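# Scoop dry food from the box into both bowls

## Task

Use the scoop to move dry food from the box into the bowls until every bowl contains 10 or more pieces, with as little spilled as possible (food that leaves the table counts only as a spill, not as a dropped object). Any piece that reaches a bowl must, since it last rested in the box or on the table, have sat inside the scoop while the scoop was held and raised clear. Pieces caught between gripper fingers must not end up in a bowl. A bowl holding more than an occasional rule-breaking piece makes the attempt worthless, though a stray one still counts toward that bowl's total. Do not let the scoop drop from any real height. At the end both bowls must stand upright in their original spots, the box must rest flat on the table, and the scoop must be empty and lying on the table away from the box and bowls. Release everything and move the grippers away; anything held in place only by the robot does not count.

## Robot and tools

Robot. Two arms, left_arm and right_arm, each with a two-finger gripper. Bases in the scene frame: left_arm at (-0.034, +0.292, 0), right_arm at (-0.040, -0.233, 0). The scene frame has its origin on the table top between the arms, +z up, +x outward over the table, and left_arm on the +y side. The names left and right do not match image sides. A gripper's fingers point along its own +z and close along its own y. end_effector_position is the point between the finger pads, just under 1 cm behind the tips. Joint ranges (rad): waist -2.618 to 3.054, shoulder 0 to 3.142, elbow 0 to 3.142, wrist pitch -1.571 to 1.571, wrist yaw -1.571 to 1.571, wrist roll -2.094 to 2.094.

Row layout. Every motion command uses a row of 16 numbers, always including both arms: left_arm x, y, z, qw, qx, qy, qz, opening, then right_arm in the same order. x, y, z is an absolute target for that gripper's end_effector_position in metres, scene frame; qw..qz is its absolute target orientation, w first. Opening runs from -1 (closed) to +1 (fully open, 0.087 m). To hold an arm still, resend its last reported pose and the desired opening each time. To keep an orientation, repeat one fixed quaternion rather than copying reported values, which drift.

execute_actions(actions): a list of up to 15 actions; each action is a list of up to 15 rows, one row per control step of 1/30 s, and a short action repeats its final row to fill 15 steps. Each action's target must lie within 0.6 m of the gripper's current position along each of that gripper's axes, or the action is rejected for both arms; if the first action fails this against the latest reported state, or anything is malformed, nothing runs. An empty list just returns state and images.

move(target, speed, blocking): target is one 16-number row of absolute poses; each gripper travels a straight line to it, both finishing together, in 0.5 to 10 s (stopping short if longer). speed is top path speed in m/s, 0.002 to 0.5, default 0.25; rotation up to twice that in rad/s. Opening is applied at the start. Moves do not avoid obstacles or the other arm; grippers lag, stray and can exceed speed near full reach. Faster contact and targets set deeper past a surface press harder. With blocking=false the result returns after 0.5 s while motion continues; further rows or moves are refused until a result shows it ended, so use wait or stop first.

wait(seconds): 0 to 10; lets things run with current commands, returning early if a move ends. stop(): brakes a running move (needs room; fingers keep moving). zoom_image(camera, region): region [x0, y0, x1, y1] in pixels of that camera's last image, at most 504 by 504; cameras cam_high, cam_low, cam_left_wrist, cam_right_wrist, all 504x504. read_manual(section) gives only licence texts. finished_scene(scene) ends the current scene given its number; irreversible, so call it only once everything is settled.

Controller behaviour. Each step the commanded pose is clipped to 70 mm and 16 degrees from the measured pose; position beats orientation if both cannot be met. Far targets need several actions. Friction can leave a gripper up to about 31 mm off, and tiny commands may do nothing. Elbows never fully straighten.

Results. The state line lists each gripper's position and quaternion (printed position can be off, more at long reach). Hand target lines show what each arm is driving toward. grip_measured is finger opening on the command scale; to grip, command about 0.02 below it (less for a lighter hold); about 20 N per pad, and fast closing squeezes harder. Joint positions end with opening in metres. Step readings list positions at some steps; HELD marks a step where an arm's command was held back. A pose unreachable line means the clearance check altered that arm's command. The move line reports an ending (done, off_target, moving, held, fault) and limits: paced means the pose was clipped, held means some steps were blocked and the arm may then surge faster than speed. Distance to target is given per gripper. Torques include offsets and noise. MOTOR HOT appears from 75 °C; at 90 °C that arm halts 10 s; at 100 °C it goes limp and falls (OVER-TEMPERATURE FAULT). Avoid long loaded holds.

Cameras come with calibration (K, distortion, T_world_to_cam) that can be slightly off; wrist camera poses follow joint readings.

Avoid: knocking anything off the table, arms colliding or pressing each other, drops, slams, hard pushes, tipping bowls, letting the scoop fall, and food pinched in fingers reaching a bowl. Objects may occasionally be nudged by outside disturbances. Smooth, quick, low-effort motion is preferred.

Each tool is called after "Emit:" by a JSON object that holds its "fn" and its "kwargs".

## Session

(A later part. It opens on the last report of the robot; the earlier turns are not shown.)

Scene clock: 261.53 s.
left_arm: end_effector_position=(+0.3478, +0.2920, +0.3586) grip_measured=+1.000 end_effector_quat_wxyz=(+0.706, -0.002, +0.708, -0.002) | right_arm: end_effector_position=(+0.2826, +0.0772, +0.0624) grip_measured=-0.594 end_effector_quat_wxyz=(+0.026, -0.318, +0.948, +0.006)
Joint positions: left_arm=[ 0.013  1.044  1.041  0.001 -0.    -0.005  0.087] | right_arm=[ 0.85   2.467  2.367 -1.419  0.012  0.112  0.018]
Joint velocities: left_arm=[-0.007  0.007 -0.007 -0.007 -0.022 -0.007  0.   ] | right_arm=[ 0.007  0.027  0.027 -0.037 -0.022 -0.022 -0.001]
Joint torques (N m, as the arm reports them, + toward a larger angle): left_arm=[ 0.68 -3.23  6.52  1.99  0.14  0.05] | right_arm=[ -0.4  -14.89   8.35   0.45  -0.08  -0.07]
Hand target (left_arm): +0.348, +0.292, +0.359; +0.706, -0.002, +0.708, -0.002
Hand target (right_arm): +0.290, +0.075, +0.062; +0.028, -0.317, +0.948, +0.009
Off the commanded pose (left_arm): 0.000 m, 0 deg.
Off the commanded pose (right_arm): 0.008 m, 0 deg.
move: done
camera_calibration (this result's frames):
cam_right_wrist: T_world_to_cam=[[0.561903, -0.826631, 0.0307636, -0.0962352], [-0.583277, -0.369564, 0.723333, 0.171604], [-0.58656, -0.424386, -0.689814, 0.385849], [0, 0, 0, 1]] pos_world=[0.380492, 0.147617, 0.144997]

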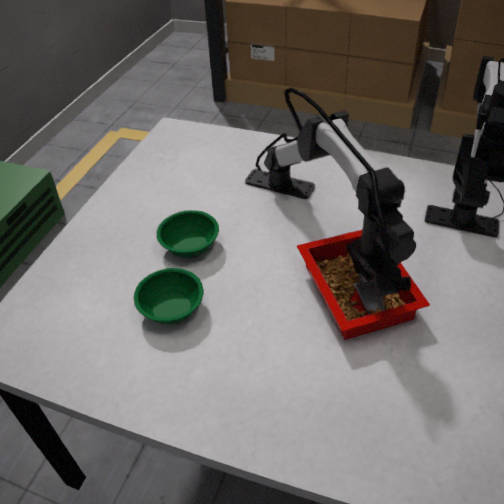

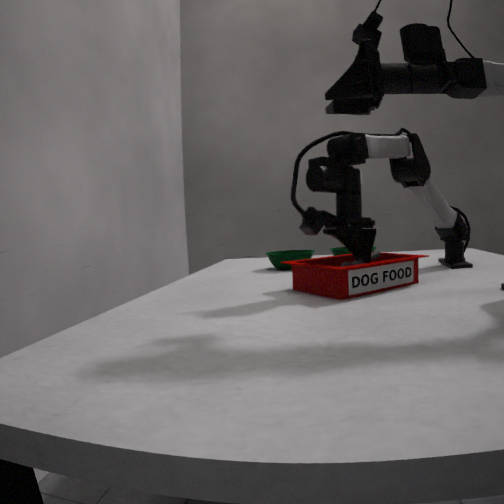

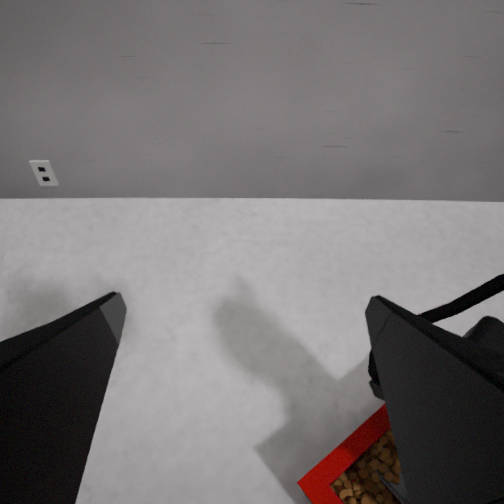

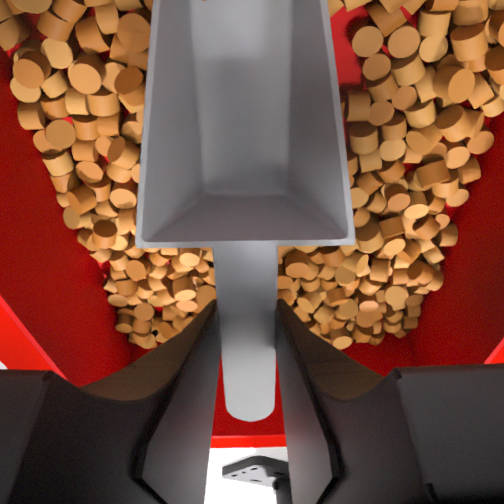

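Emit:
{"fn": "move", "kwargs": {"target": [0.3478,0.2920,0.3586,0.706,-0.002,0.708,-0.002,1, 0.280,0.074,0.055,0.2717,-0.3040,0.9086,0.0909,-0.7], "speed": 0.1}}

Emit:
{"fn": "zoom_image", "kwargs": {"camera": "cam_high", "region": [270, 190, 450, 350]}}

Scene clock: 275.27 s.
left_arm: end_effector_position=(+0.3478, +0.2920, +0.3586) grip_measured=+1.000 end_effector_quat_wxyz=(+0.706, -0.002, +0.708, -0.002) | right_arm: end_effector_position=(+0.2796, +0.0692, +0.0476) grip_measured=-0.594 end_effector_quat_wxyz=(+0.254, -0.304, +0.914, +0.085)
Joint positions: left_arm=[ 0.013  1.044  1.041  0.001 -0.    -0.005  0.087] | right_arm=[ 0.863  1.91   1.349 -0.471  0.066  0.112  0.018]
Joint velocities: left_arm=[ 0.002  0.002 -0.002  0.007  0.037  0.007  0.   ] | right_arm=[-0.002 -0.012 -0.022  0.022  0.051 -0.007  0.001]
Joint torques (N m, as the arm reports them, + toward a larger angle): left_arm=[ 0.92 -3.2   6.43  1.95  0.12  0.09] | right_arm=[  1.55 -14.51   5.2    1.51   0.17   0.07]
Hand target (left_arm): +0.348, +0.292, +0.359; +0.706, -0.002, +0.708, -0.002
Hand target (right_arm): +0.279, +0.073, +0.055; +0.272, -0.304, +0.909, +0.090
Off the commanded pose (left_arm): 0.000 m, 0 deg.
Off the commanded pose (right_arm): 0.009 m, 2 deg.
move: done
camera_calibration (this result's frames):
cam_right_wrist: T_world_to_cam=[[0.553844, -0.832614, -0.00327708, -0.0964213], [-0.789664, -0.526514, 0.314984, 0.265599], [-0.263985, -0.171864, -0.949091, 0.2752], [0, 0, 0, 1]] pos_world=[0.335785, 0.106857, 0.177214]

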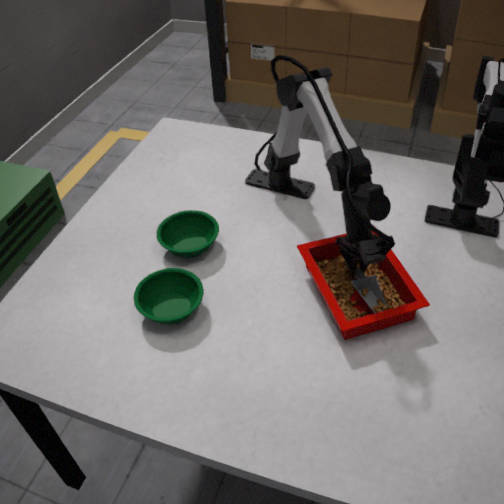

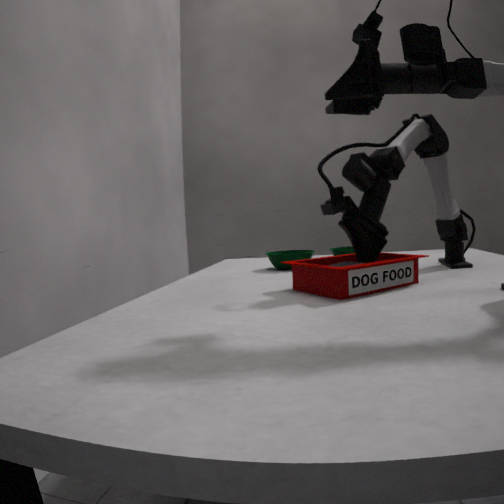

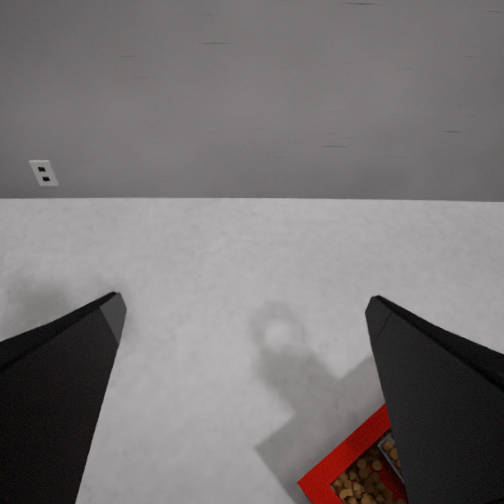

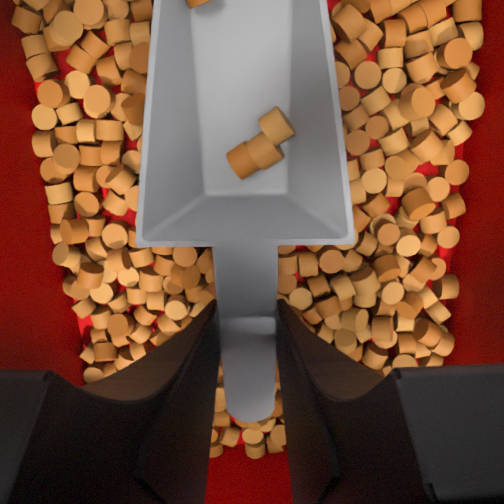

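Region (270, 190, 450, 350) of cam_high's 504x504 image, scaled by 2.800, with more detail than that image has.

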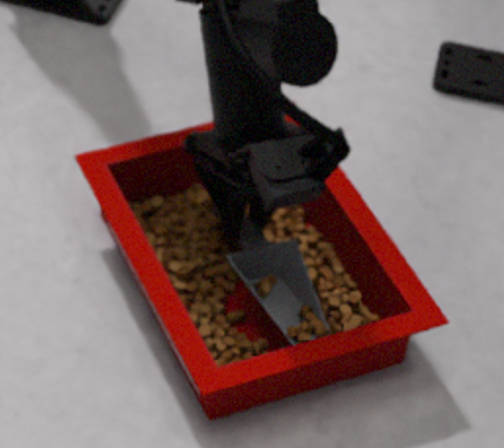

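Emit:
{"fn": "move", "kwargs": {"target": [0.3478,0.2920,0.3586,0.706,-0.002,0.708,-0.002,1, 0.270,0.064,0.13,0.3498,-0.2949,0.8814,0.1171,-0.7], "speed": 0.1}}

Emit:
{"fn": "zoom_image", "kwargs": {"camera": "cam_low", "region": [250, 130, 450, 310]}}

Scene clock: 284.87 s.
left_arm: end_effector_position=(+0.3478, +0.2920, +0.3586) grip_measured=+1.000 end_effector_quat_wxyz=(+0.706, -0.002, +0.708, -0.002) | right_arm: end_effector_position=(+0.2714, +0.0618, +0.1255) grip_measured=-0.594 end_effector_quat_wxyz=(+0.336, -0.293, +0.888, +0.115)
Joint positions: left_arm=[ 0.013  1.044  1.041  0.001 -0.    -0.005  0.087] | right_arm=[ 0.873  1.668  1.284 -0.465  0.09   0.112  0.018]
Joint velocities: left_arm=[ 0.017  0.012  0.012 -0.022  0.022 -0.081  0.   ] | right_arm=[ 0.002  0.007  0.002  0.066  0.022 -0.037 -0.   ]
Joint torques (N m, as the arm reports them, + toward a larger angle): left_arm=[ 0.7  -3.04  6.51  1.99  0.14  0.06] | right_arm=[  1.44 -11.82   5.47   1.75   0.17   0.03]
Hand target (left_arm): +0.348, +0.292, +0.359; +0.706, -0.002, +0.708, -0.002
Hand target (right_arm): +0.270, +0.064, +0.130; +0.349, -0.295, +0.882, +0.117
Off the commanded pose (left_arm): 0.000 m, 0 deg.
Off the commanded pose (right_arm): 0.005 m, 2 deg.
move: done
camera_calibration (this result's frames):
cam_right_wrist: T_world_to_cam=[[0.552494, -0.833301, -0.0189654, -0.0954672], [-0.824071, -0.549508, 0.137649, 0.263727], [-0.125125, -0.0604215, -0.990299, 0.306307], [0, 0, 0, 1]] pos_world=[0.308402, 0.0838748, 0.265223]

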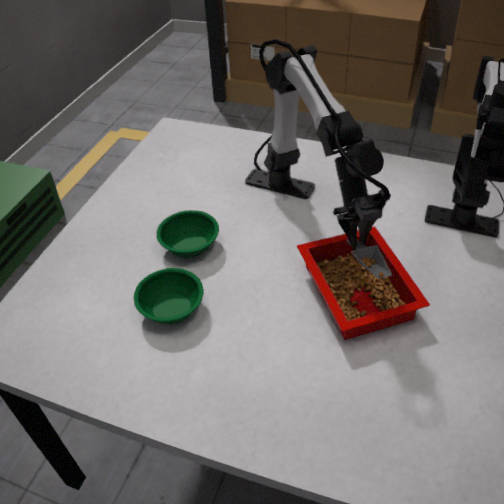

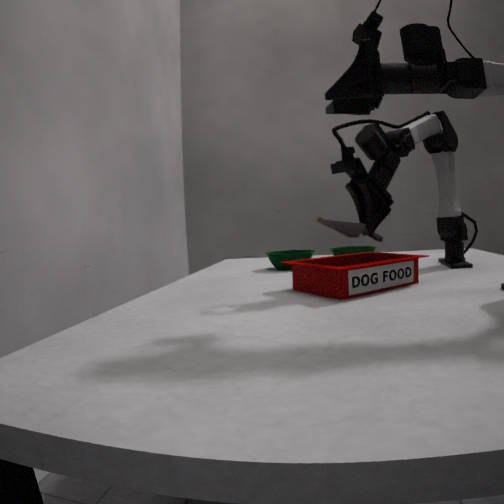

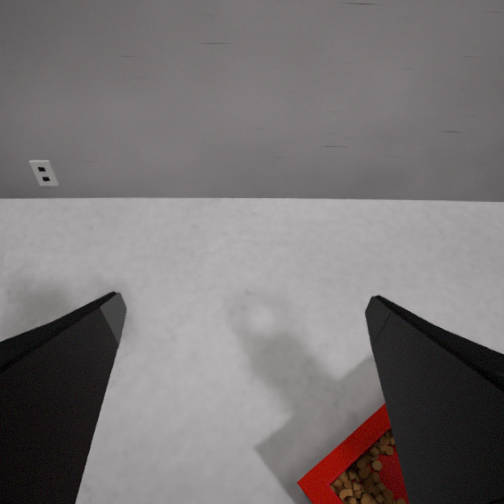

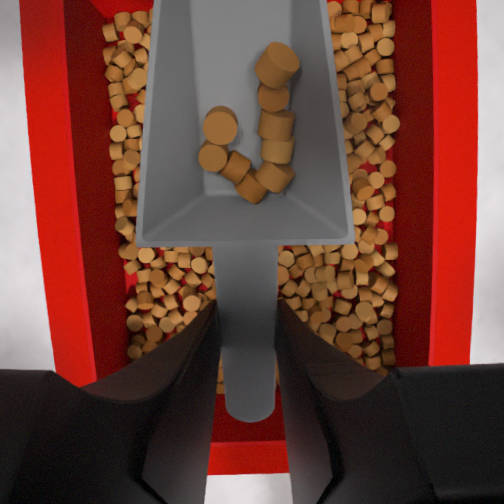

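Region (250, 130, 450, 310) of cam_low's 504x504 image, scaled by 2.520, with more detail than that image has; it fills the top 454 rows of this view, and the rest is white.

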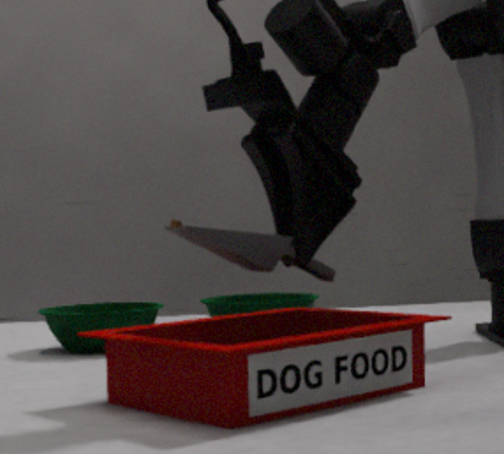

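Emit:
{"fn": "move", "kwargs": {"target": [0.3478,0.2920,0.3586,0.706,-0.002,0.708,-0.002,1, 0.189,-0.346,0.135,0.3595,0.2091,0.9057,-0.0830,-0.7], "speed": 0.15}}

Scene clock: 318.73 s.
left_arm: end_effector_position=(+0.3478, +0.2920, +0.3586) grip_measured=+1.000 end_effector_quat_wxyz=(+0.706, -0.002, +0.708, -0.002) | right_arm: end_effector_position=(+0.1909, -0.3440, +0.1341) grip_measured=-0.594 end_effector_quat_wxyz=(+0.350, +0.211, +0.908, -0.087)
Joint positions: left_arm=[ 0.013  1.044  1.041  0.001 -0.    -0.005  0.087] | right_arm=[-0.342  0.955  0.784 -0.662  0.027  0.014  0.018]
Joint velocities: left_arm=[-0.007 -0.002 -0.017 -0.051  0.007 -0.007  0.   ] | right_arm=[ 0.002 -0.007 -0.007 -0.037 -0.037 -0.022  0.001]
Joint torques (N m, as the arm reports them, + toward a larger angle): left_arm=[ 0.58 -3.16  6.21  1.95  0.17  0.09] | right_arm=[-0.12 -1.46  6.97  1.82 -0.14 -0.07]
Hand target (left_arm): +0.348, +0.292, +0.359; +0.706, -0.002, +0.708, -0.002
Hand target (right_arm): +0.196, -0.348, +0.134; +0.359, +0.208, +0.906, -0.087
Off the commanded pose (left_arm): 0.000 m, 0 deg.
Off the commanded pose (right_arm): 0.003 m, 1 deg.
move: done
camera_calibration (this result's frames):
cam_right_wrist: T_world_to_cam=[[-0.493235, -0.869891, -0.00293522, -0.204073], [-0.863408, 0.489142, 0.123557, 0.339826], [-0.106045, 0.0634768, -0.992333, 0.319447], [0, 0, 0, 1]] pos_world=[0.226629, -0.364022, 0.274411]

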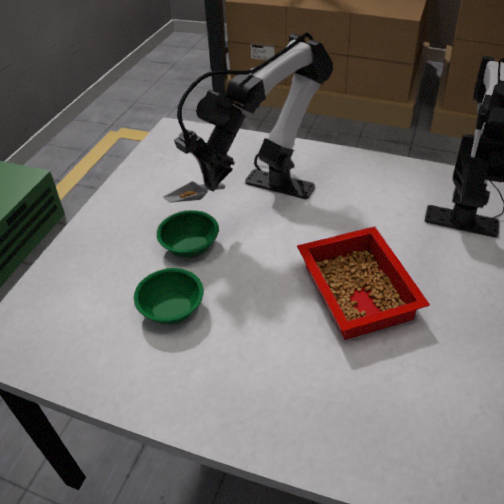

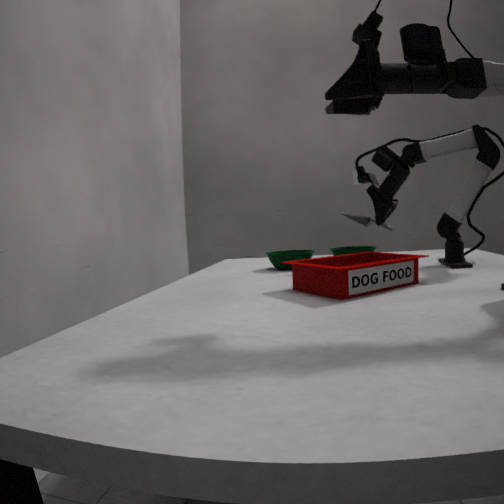

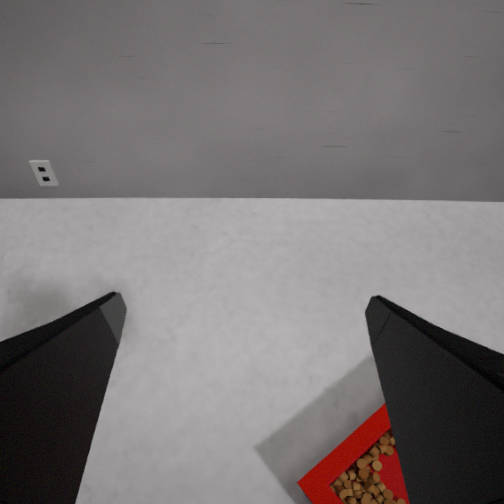

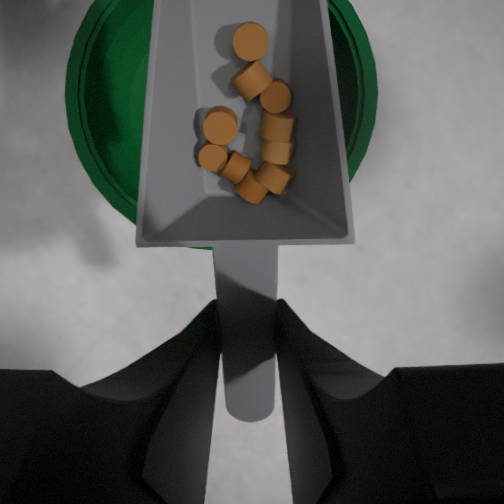

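Emit:
{"fn": "move", "kwargs": {"target": [0.3478,0.2920,0.3586,0.706,-0.002,0.708,-0.002,1, 0.193,-0.332,0.135,-0.0850,0.2241,0.9707,0.0196,-0.7], "speed": 0.15}}

Emit:
{"fn": "zoom_image", "kwargs": {"camera": "cam_high", "region": [110, 150, 290, 330]}}

Scene clock: 334.07 s.
left_arm: end_effector_position=(+0.3478, +0.2920, +0.3586) grip_measured=+1.000 end_effector_quat_wxyz=(+0.706, -0.002, +0.708, -0.002) | right_arm: end_effector_position=(+0.1870, -0.3352, +0.1295) grip_measured=-0.594 end_effector_quat_wxyz=(-0.089, +0.223, +0.971, +0.018)
Joint positions: left_arm=[ 0.013  1.044  1.041  0.001 -0.    -0.005  0.087] | right_arm=[-0.337  1.811  1.561 -1.502  0.001  0.024  0.018]
Joint velocities: left_arm=[-0.017 -0.002 -0.007 -0.081 -0.007  0.022  0.   ] | right_arm=[-0.017 -0.002 -0.002 -0.022  0.022  0.037 -0.001]
Joint torques (N m, as the arm reports them, + toward a larger angle): left_arm=[ 0.8  -2.9   6.51  2.01  0.13  0.08] | right_arm=[ 1.71 -9.08  8.36 -0.09 -0.18  0.1 ]
Hand target (left_arm): +0.348, +0.292, +0.359; +0.706, -0.002, +0.708, -0.002
Hand target (right_arm): +0.193, -0.332, +0.134; -0.084, +0.223, +0.971, +0.021
Off the commanded pose (left_arm): 0.000 m, 0 deg.
Off the commanded pose (right_arm): 0.009 m, 0 deg.
move: done
camera_calibration (this result's frames):
cam_right_wrist: T_world_to_cam=[[-0.474057, -0.879554, 0.0406733, -0.210819], [-0.426599, 0.269845, 0.863248, 0.0817707], [-0.770249, 0.391877, -0.503139, 0.484879], [0, 0, 0, 1]] pos_world=[0.30842, -0.397505, 0.181948]

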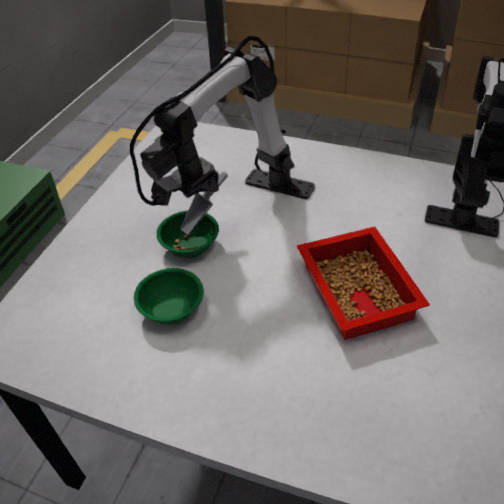

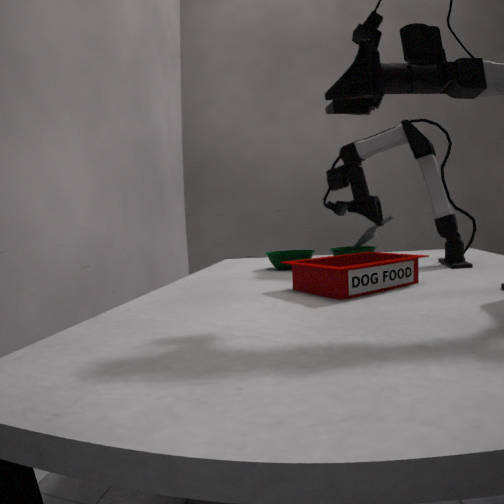

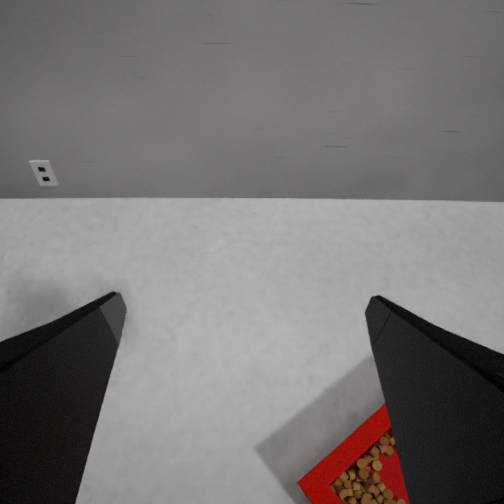

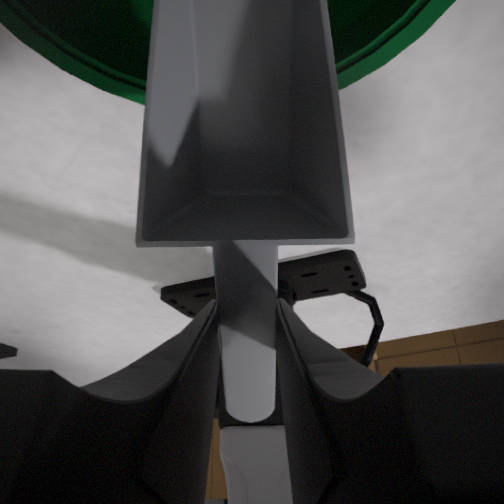

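Region (110, 150, 290, 330) of cam_high's 504x504 image, scaled by 2.800, with more detail than that image has.

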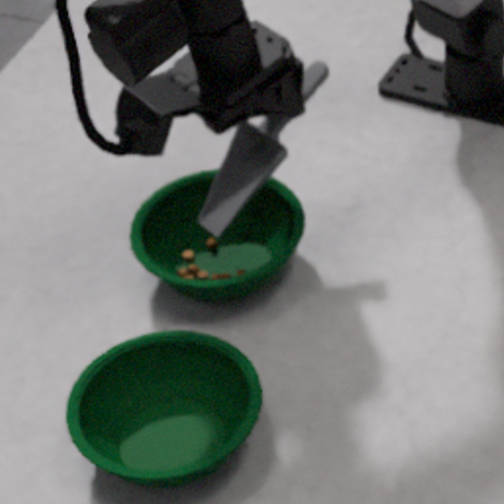

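Emit:
{"fn": "move", "kwargs": {"target": [0.3478,0.2920,0.3586,0.706,-0.002,0.708,-0.002,1, 0.222,-0.032,0.13,0.0273,-0.3172,0.9479,0.0091,-0.7], "speed": 0.25}}

Emit:
{"fn": "move", "kwargs": {"target": [0.3478,0.2920,0.3586,0.706,-0.002,0.708,-0.002,1, 0.227,-0.028,0.082,0.0273,-0.3172,0.9479,0.0091,-0.7], "speed": 0.1}}

Emit:
{"fn": "move", "kwargs": {"target": [0.3478,0.2920,0.3586,0.706,-0.002,0.708,-0.002,1, 0.263,-0.001,0.060,0.0273,-0.3172,0.9479,0.0091,-0.7], "speed": 0.05}}

Emit:
{"fn": "zoom_image", "kwargs": {"camera": "cam_high", "region": [270, 190, 450, 350]}}

Scene clock: 359.30 s.
left_arm: end_effector_position=(+0.3478, +0.2920, +0.3586) grip_measured=+1.000 end_effector_quat_wxyz=(+0.706, -0.002, +0.708, -0.002) | right_arm: end_effector_position=(+0.2092, -0.0354, +0.1262) grip_measured=-0.594 end_effector_quat_wxyz=(+0.013, -0.309, +0.951, +0.013)
Joint positions: left_arm=[ 0.013  1.044  1.041  0.001 -0.    -0.005  0.087] | right_arm=[ 0.747  1.877  1.683 -1.344 -0.016  0.03   0.018]
Joint velocities: left_arm=[ 0.012 -0.017 -0.007  0.007 -0.037  0.007  0.   ] | right_arm=[-0.002  0.007 -0.012  0.022  0.051 -0.007 -0.001]
Joint torques (N m, as the arm reports them, + toward a larger angle): left_arm=[ 0.57 -2.99  6.54  1.97  0.17  0.1 ] | right_arm=[  1.11 -10.37   8.73   0.48   0.07  -0.09]
Hand target (left_arm): +0.348, +0.292, +0.359; +0.706, -0.002, +0.708, -0.002
Hand target (right_arm): +0.217, -0.031, +0.131; +0.029, -0.317, +0.948, +0.012
Off the commanded pose (left_arm): 0.000 m, 0 deg.
Off the commanded pose (right_arm): 0.014 m, 2 deg.
move: off_target (right_arm)
camera_calibration (this result's frames):
cam_right_wrist: T_world_to_cam=[[0.546292, -0.837547, 0.00893638, -0.144468], [-0.568127, -0.36268, 0.738712, 0.0361097], [-0.615465, -0.408629, -0.673962, 0.343634], [0, 0, 0, 1]] pos_world=[0.310931, 0.0325165, 0.206213]

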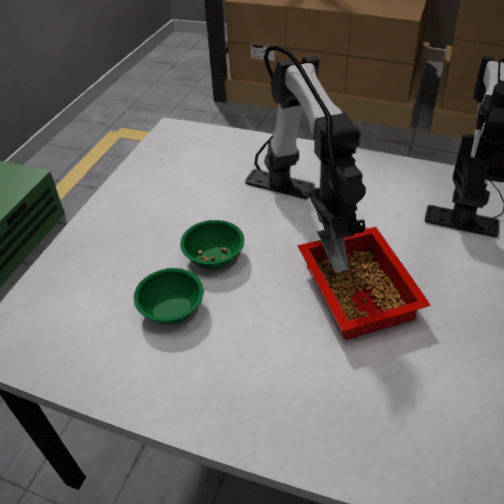

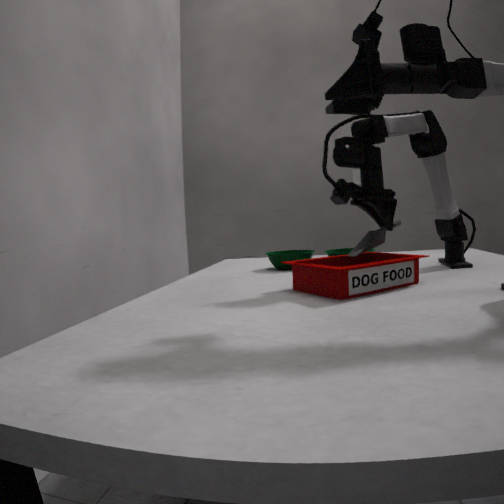

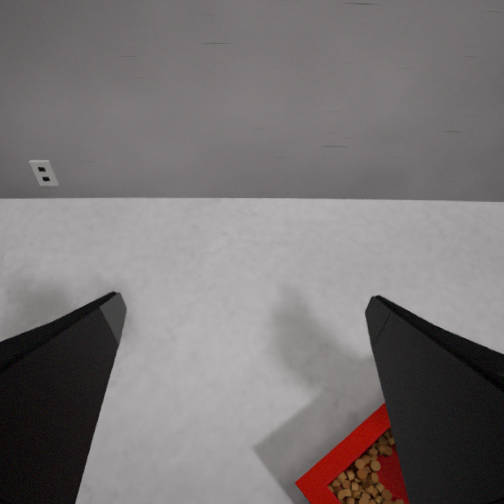

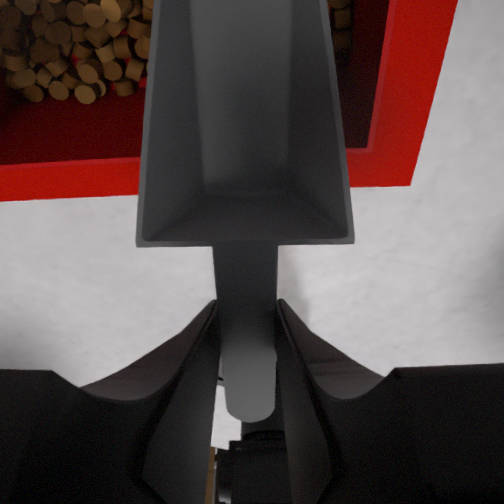

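Scene clock: 360.30 s.
left_arm: end_effector_position=(+0.3478, +0.2920, +0.3586) grip_measured=+1.000 end_effector_quat_wxyz=(+0.706, -0.002, +0.708, -0.002) | right_arm: end_effector_position=(+0.2254, -0.0247, +0.0872) grip_measured=-0.594 end_effector_quat_wxyz=(+0.027, -0.313, +0.949, +0.015)
Joint positions: left_arm=[ 0.013  1.044  1.041  0.001 -0.    -0.005  0.087] | right_arm=[ 0.747  1.929  1.601 -1.182 -0.01   0.02   0.018]
Joint velocities: left_arm=[ 0.002  0.012 -0.007 -0.022 -0.051  0.037  0.   ] | right_arm=[-0.002  0.002 -0.002  0.022 -0.066 -0.051 -0.001]
Joint torques (N m, as the arm reports them, + toward a larger angle): left_arm=[ 0.72 -3.05  6.47  1.94  0.12  0.02] | right_arm=[  0.56 -11.4    4.86   0.61   0.09  -0.07]
Hand target (left_arm): +0.348, +0.292, +0.359; +0.706, -0.002, +0.708, -0.002
Hand target (right_arm): +0.227, -0.028, +0.082; +0.027, -0.317, +0.948, +0.009
Off the commanded pose (left_arm): 0.000 m, 0 deg.
Off the commanded pose (right_arm): 0.006 m, 1 deg.
move: done
camera_calibration (this result's frames):
cam_right_wrist: T_world_to_cam=[[0.553734, -0.832593, 0.0129296, -0.145878], [-0.584022, -0.377255, 0.718747, 0.083006], [-0.593546, -0.405545, -0.695152, 0.328735], [0, 0, 0, 1]] pos_world=[0.324374, 0.043174, 0.170746]

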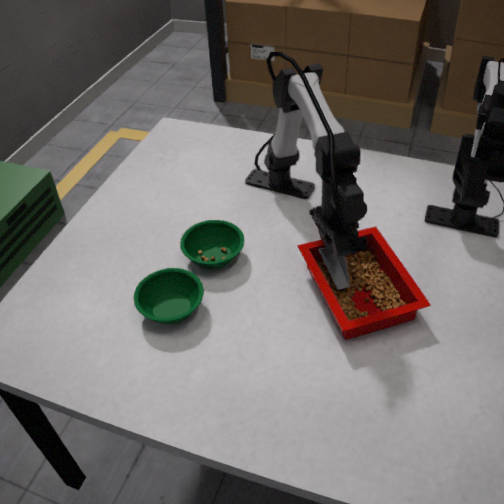

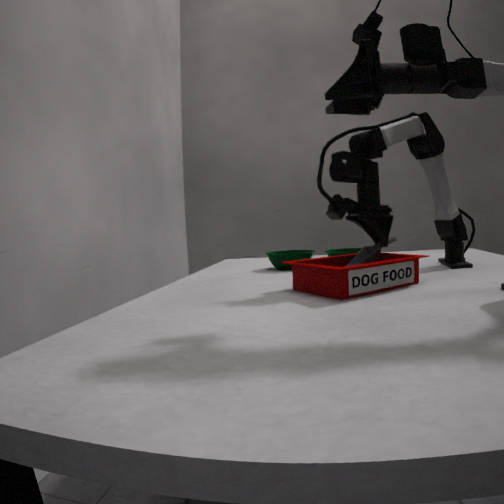

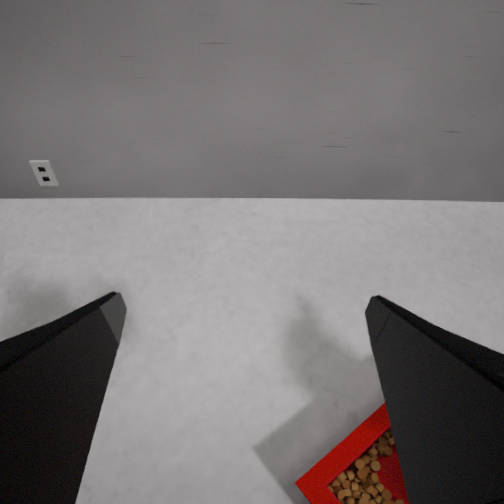

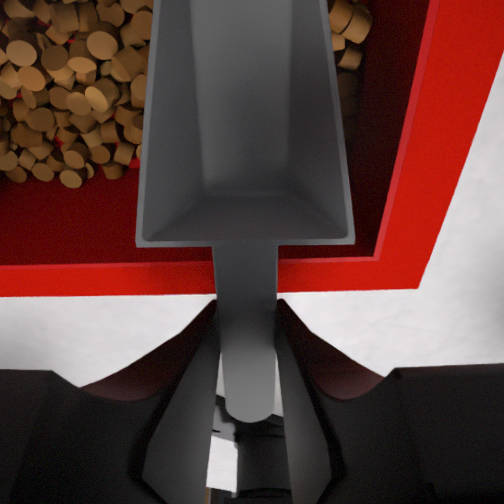

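Scene clock: 361.63 s.
left_arm: end_effector_position=(+0.3478, +0.2920, +0.3586) grip_measured=+1.000 end_effector_quat_wxyz=(+0.706, -0.002, +0.708, -0.002) | right_arm: end_effector_position=(+0.2576, +0.0000, +0.0629) grip_measured=-0.594 end_effector_quat_wxyz=(+0.028, -0.314, +0.949, +0.015)
Joint positions: left_arm=[ 0.013  1.044  1.041  0.001 -0.    -0.005  0.087] | right_arm=[ 0.747  2.099  1.751 -1.16  -0.01   0.019  0.018]
Joint velocities: left_arm=[-0.007  0.022 -0.017 -0.037 -0.037 -0.037  0.   ] | right_arm=[-0.002  0.007 -0.007  0.007 -0.007 -0.022 -0.   ]
Joint torques (N m, as the arm reports them, + toward a larger angle): left_arm=[ 0.49 -3.04  6.28  1.98  0.16  0.06] | right_arm=[  0.54 -11.35   8.03   0.48   0.11  -0.06]
Hand target (left_arm): +0.348, +0.292, +0.359; +0.706, -0.002, +0.708, -0.002
Hand target (right_arm): +0.263, -0.000, +0.060; +0.027, -0.317, +0.948, +0.009
Off the commanded pose (left_arm): 0.000 m, 0 deg.
Off the commanded pose (right_arm): 0.006 m, 1 deg.
move: done
camera_calibration (this result's frames):
cam_right_wrist: T_world_to_cam=[[0.554954, -0.831776, 0.0132435, -0.143168], [-0.584974, -0.378871, 0.717121, 0.129009], [-0.591466, -0.405716, -0.696823, 0.340519], [0, 0, 0, 1]] pos_world=[0.356324, 0.0679484, 0.146662]

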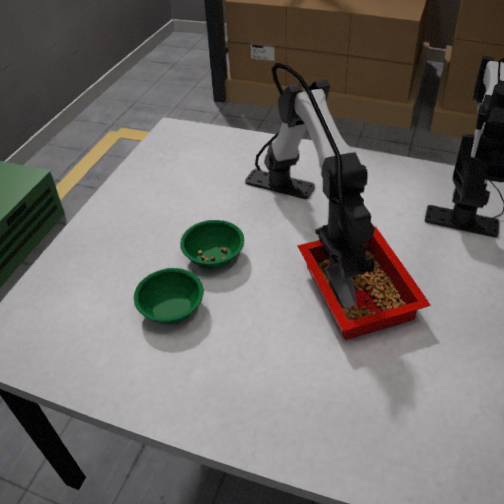

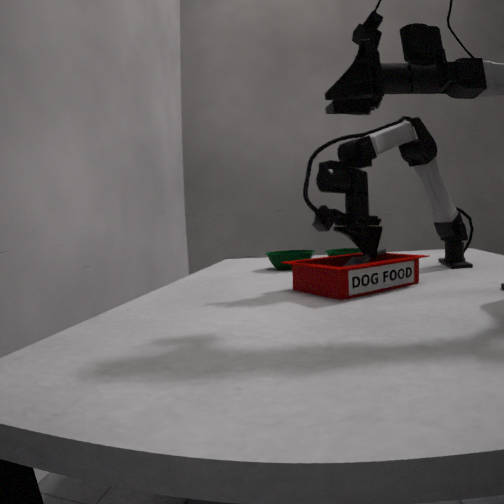

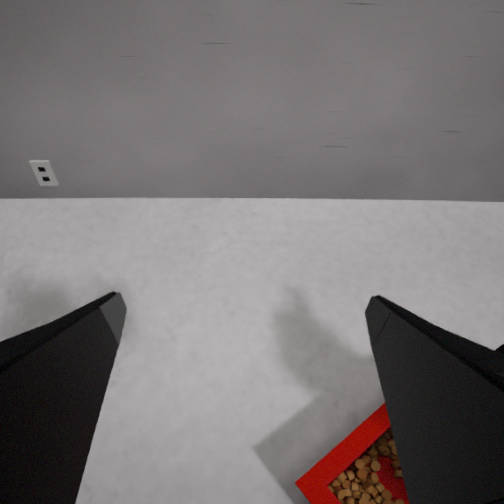

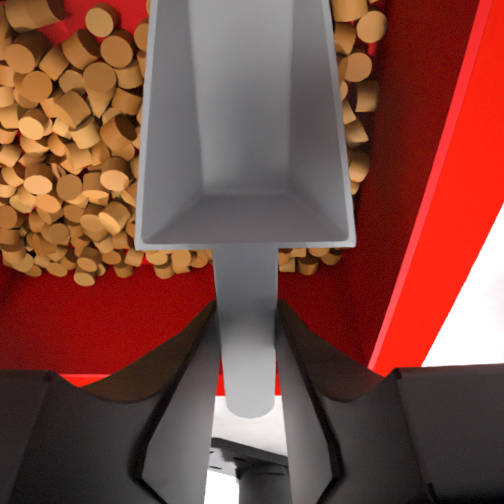

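Region (270, 190, 450, 350) of cam_high's 504x504 image, scaled by 2.800, with more detail than that image has.

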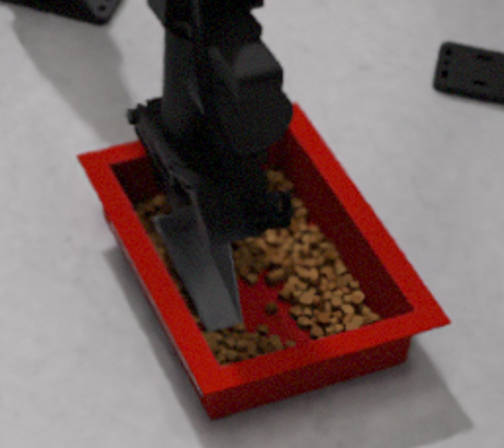

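Emit:
{"fn": "move", "kwargs": {"target": [0.3478,0.2920,0.3586,0.706,-0.002,0.708,-0.002,1, 0.317,0.040,0.060,0.0273,-0.3172,0.9479,0.0091,-0.7], "speed": 0.05}}

Emit:
{"fn": "move", "kwargs": {"target": [0.3478,0.2920,0.3586,0.706,-0.002,0.708,-0.002,1, 0.307,0.038,0.055,0.2717,-0.3040,0.9086,0.0909,-0.7], "speed": 0.1}}

Emit:
{"fn": "move", "kwargs": {"target": [0.3478,0.2920,0.3586,0.706,-0.002,0.708,-0.002,1, 0.297,0.028,0.13,0.3498,-0.2949,0.8814,0.1171,-0.7], "speed": 0.1}}

Scene clock: 378.47 s.
left_arm: end_effector_position=(+0.3478, +0.2920, +0.3586) grip_measured=+1.000 end_effector_quat_wxyz=(+0.706, -0.002, +0.708, -0.002) | right_arm: end_effector_position=(+0.3100, +0.0404, +0.0611) grip_measured=-0.594 end_effector_quat_wxyz=(+0.019, -0.315, +0.949, +0.012)
Joint positions: left_arm=[ 0.013  1.044  1.041  0.001 -0.    -0.005  0.087] | right_arm=[ 0.747  2.456  2.341 -1.411 -0.01   0.017  0.018]
Joint velocities: left_arm=[-0.022 -0.007  0.002  0.007 -0.007 -0.037  0.   ] | right_arm=[ 0.002  0.012  0.046 -0.095 -0.051  0.066 -0.   ]
Joint torques (N m, as the arm reports them, + toward a larger angle): left_arm=[ 0.65 -3.33  6.58  1.99  0.17  0.09] | right_arm=[  0.55 -14.79   8.28   0.51   0.12  -0.04]
Hand target (left_arm): +0.348, +0.292, +0.359; +0.706, -0.002, +0.708, -0.002
Hand target (right_arm): +0.317, +0.041, +0.060; +0.028, -0.317, +0.948, +0.009
Off the commanded pose (left_arm): 0.000 m, 0 deg.
Off the commanded pose (right_arm): 0.007 m, 1 deg.
move: done
camera_calibration (this result's frames):
cam_right_wrist: T_world_to_cam=[[0.556742, -0.830557, 0.0146136, -0.139353], [-0.573609, -0.37166, 0.729961, 0.171608], [-0.600843, -0.414782, -0.683333, 0.389067], [0, 0, 0, 1]] pos_world=[0.409787, 0.109417, 0.142632]

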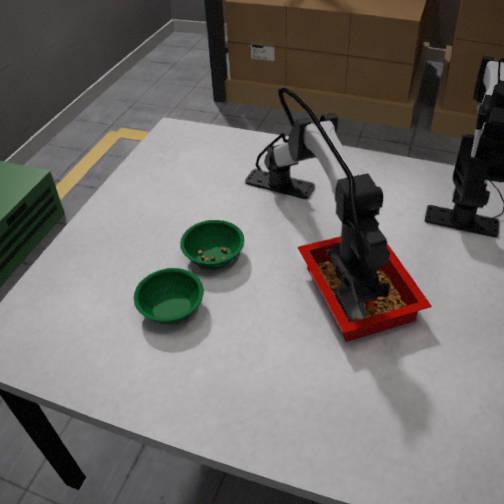

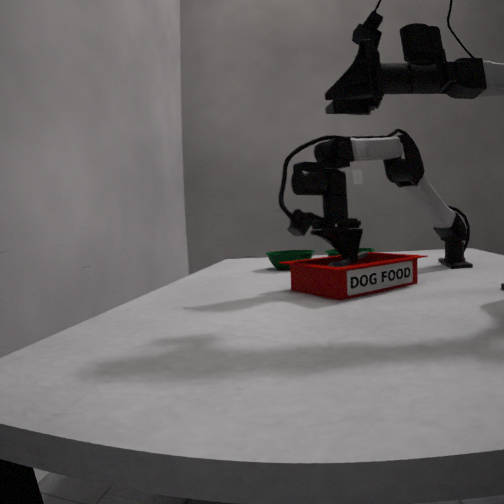

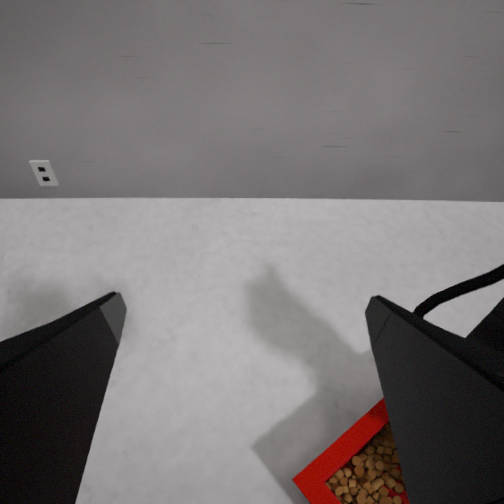

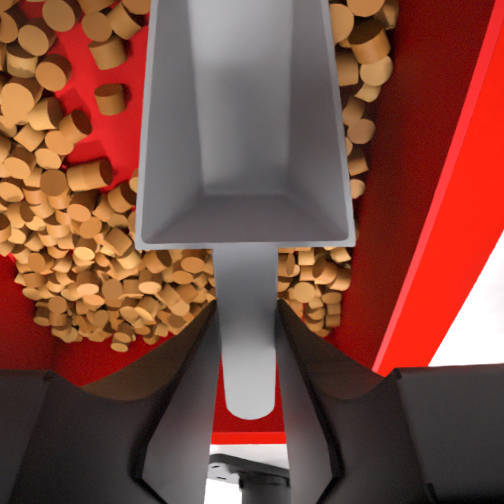

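Scene clock: 381.70 s.
left_arm: end_effector_position=(+0.3478, +0.2920, +0.3586) grip_measured=+1.000 end_effector_quat_wxyz=(+0.706, -0.002, +0.708, -0.002) | right_arm: end_effector_position=(+0.3054, +0.0342, +0.0479) grip_measured=-0.594 end_effector_quat_wxyz=(+0.254, -0.303, +0.914, +0.088)
Joint positions: left_arm=[ 0.013  1.044  1.041  0.001 -0.    -0.005  0.087] | right_arm=[ 0.747  1.896  1.33  -0.461  0.002  0.017  0.018]
Joint velocities: left_arm=[ 0.002  0.002 -0.012  0.051 -0.037 -0.007  0.   ] | right_arm=[ 0.002 -0.022  0.002  0.007 -0.037 -0.051 -0.001]
Joint torques (N m, as the arm reports them, + toward a larger angle): left_arm=[ 0.69 -3.06  6.07  1.96  0.14  0.12] | right_arm=[  1.45 -14.43   5.14   1.53   0.1    0.  ]
Hand target (left_arm): +0.348, +0.292, +0.359; +0.706, -0.002, +0.708, -0.002
Hand target (right_arm): +0.306, +0.037, +0.055; +0.271, -0.304, +0.909, +0.090
Off the commanded pose (left_arm): 0.000 m, 0 deg.
Off the commanded pose (right_arm): 0.008 m, 2 deg.
move: done
camera_calibration (this result's frames):
cam_right_wrist: T_world_to_cam=[[0.552652, -0.833363, -0.0090293, -0.13925], [-0.789566, -0.527013, 0.314392, 0.267457], [-0.266762, -0.16662, -0.94925, 0.276945], [0, 0, 0, 1]] pos_world=[0.36201, 0.0710524, 0.177546]

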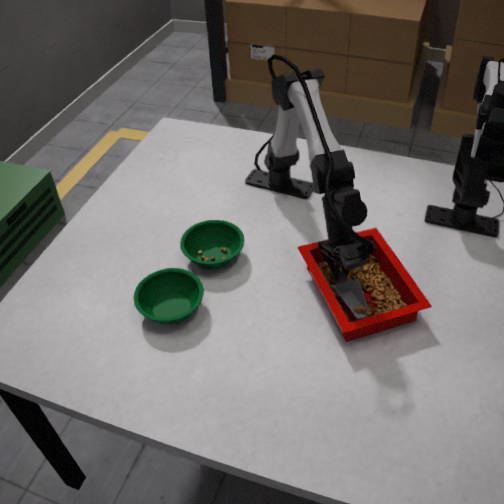

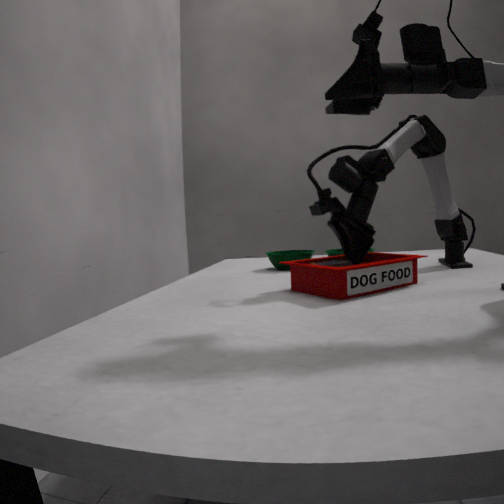

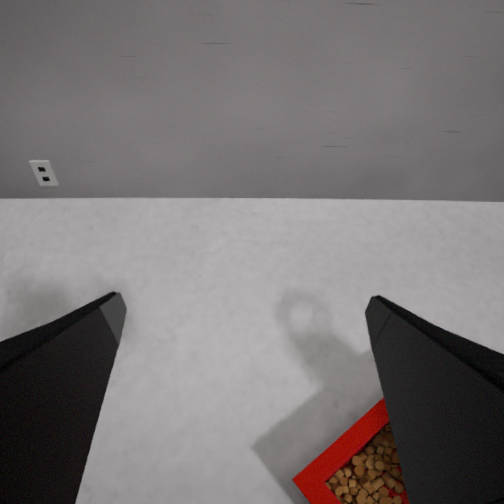

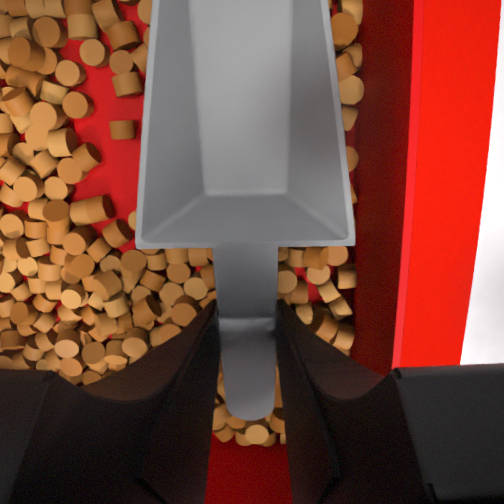

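Scene clock: 383.13 s.
left_arm: end_effector_position=(+0.3478, +0.2920, +0.3586) grip_measured=+1.000 end_effector_quat_wxyz=(+0.706, -0.002, +0.708, -0.002) | right_arm: end_effector_position=(+0.2969, +0.0276, +0.1257) grip_measured=-0.594 end_effector_quat_wxyz=(+0.336, -0.294, +0.887, +0.117)
Joint positions: left_arm=[ 0.013  1.044  1.041  0.001 -0.    -0.005  0.087] | right_arm=[ 0.747  1.653  1.267 -0.457  0.002  0.017  0.018]
Joint velocities: left_arm=[-0.022 -0.007 -0.002 -0.037  0.066  0.007  0.   ] | right_arm=[-0.007  0.022 -0.022 -0.037 -0.022 -0.007 -0.002]
Joint torques (N m, as the arm reports them, + toward a larger angle): left_arm=[ 0.81 -3.22  6.43  1.93  0.16  0.12] | right_arm=[  1.08 -11.65   5.68   1.75   0.08  -0.01]
Hand target (left_arm): +0.348, +0.292, +0.359; +0.706, -0.002, +0.708, -0.002
Hand target (right_arm): +0.297, +0.028, +0.130; +0.350, -0.295, +0.882, +0.117
Off the commanded pose (left_arm): 0.000 m, 0 deg.
Off the commanded pose (right_arm): 0.004 m, 2 deg.
move: done
camera_calibration (this result's frames):
cam_right_wrist: T_world_to_cam=[[0.554902, -0.831626, -0.0219404, -0.138414], [-0.82235, -0.552319, 0.136692, 0.265569], [-0.125795, -0.057808, -0.990371, 0.30772], [0, 0, 0, 1]] pos_world=[0.333906, 0.0493593, 0.265419]

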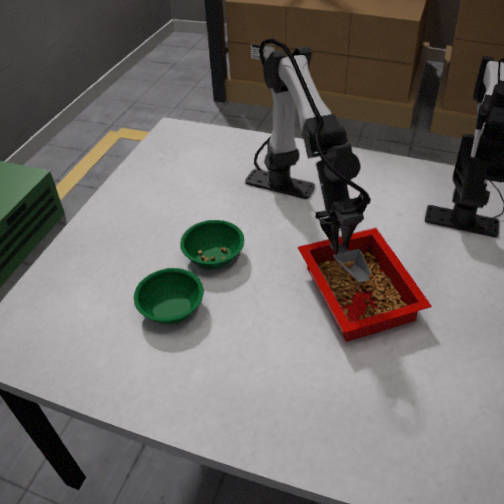

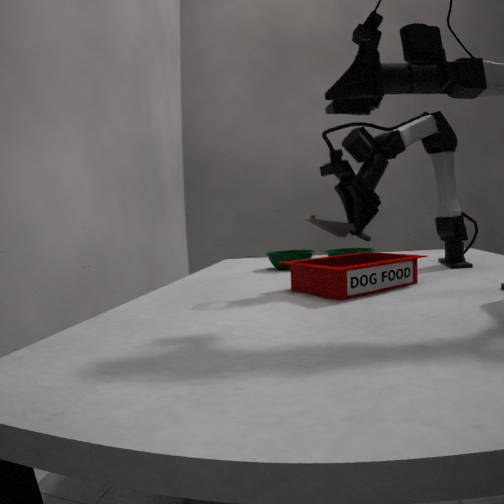

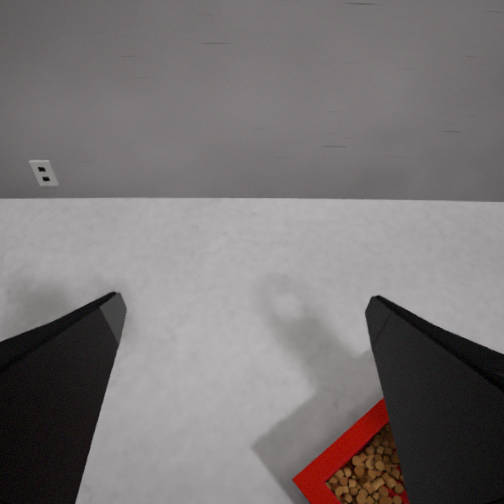

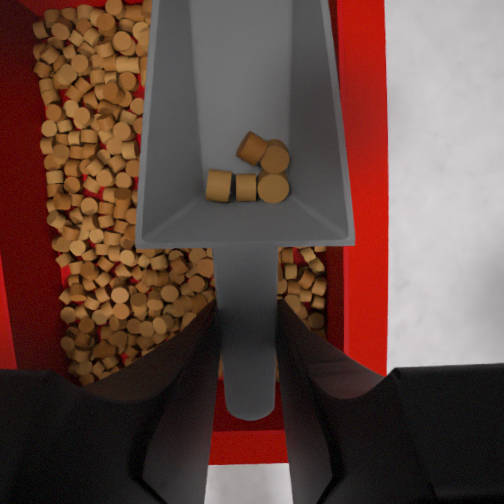

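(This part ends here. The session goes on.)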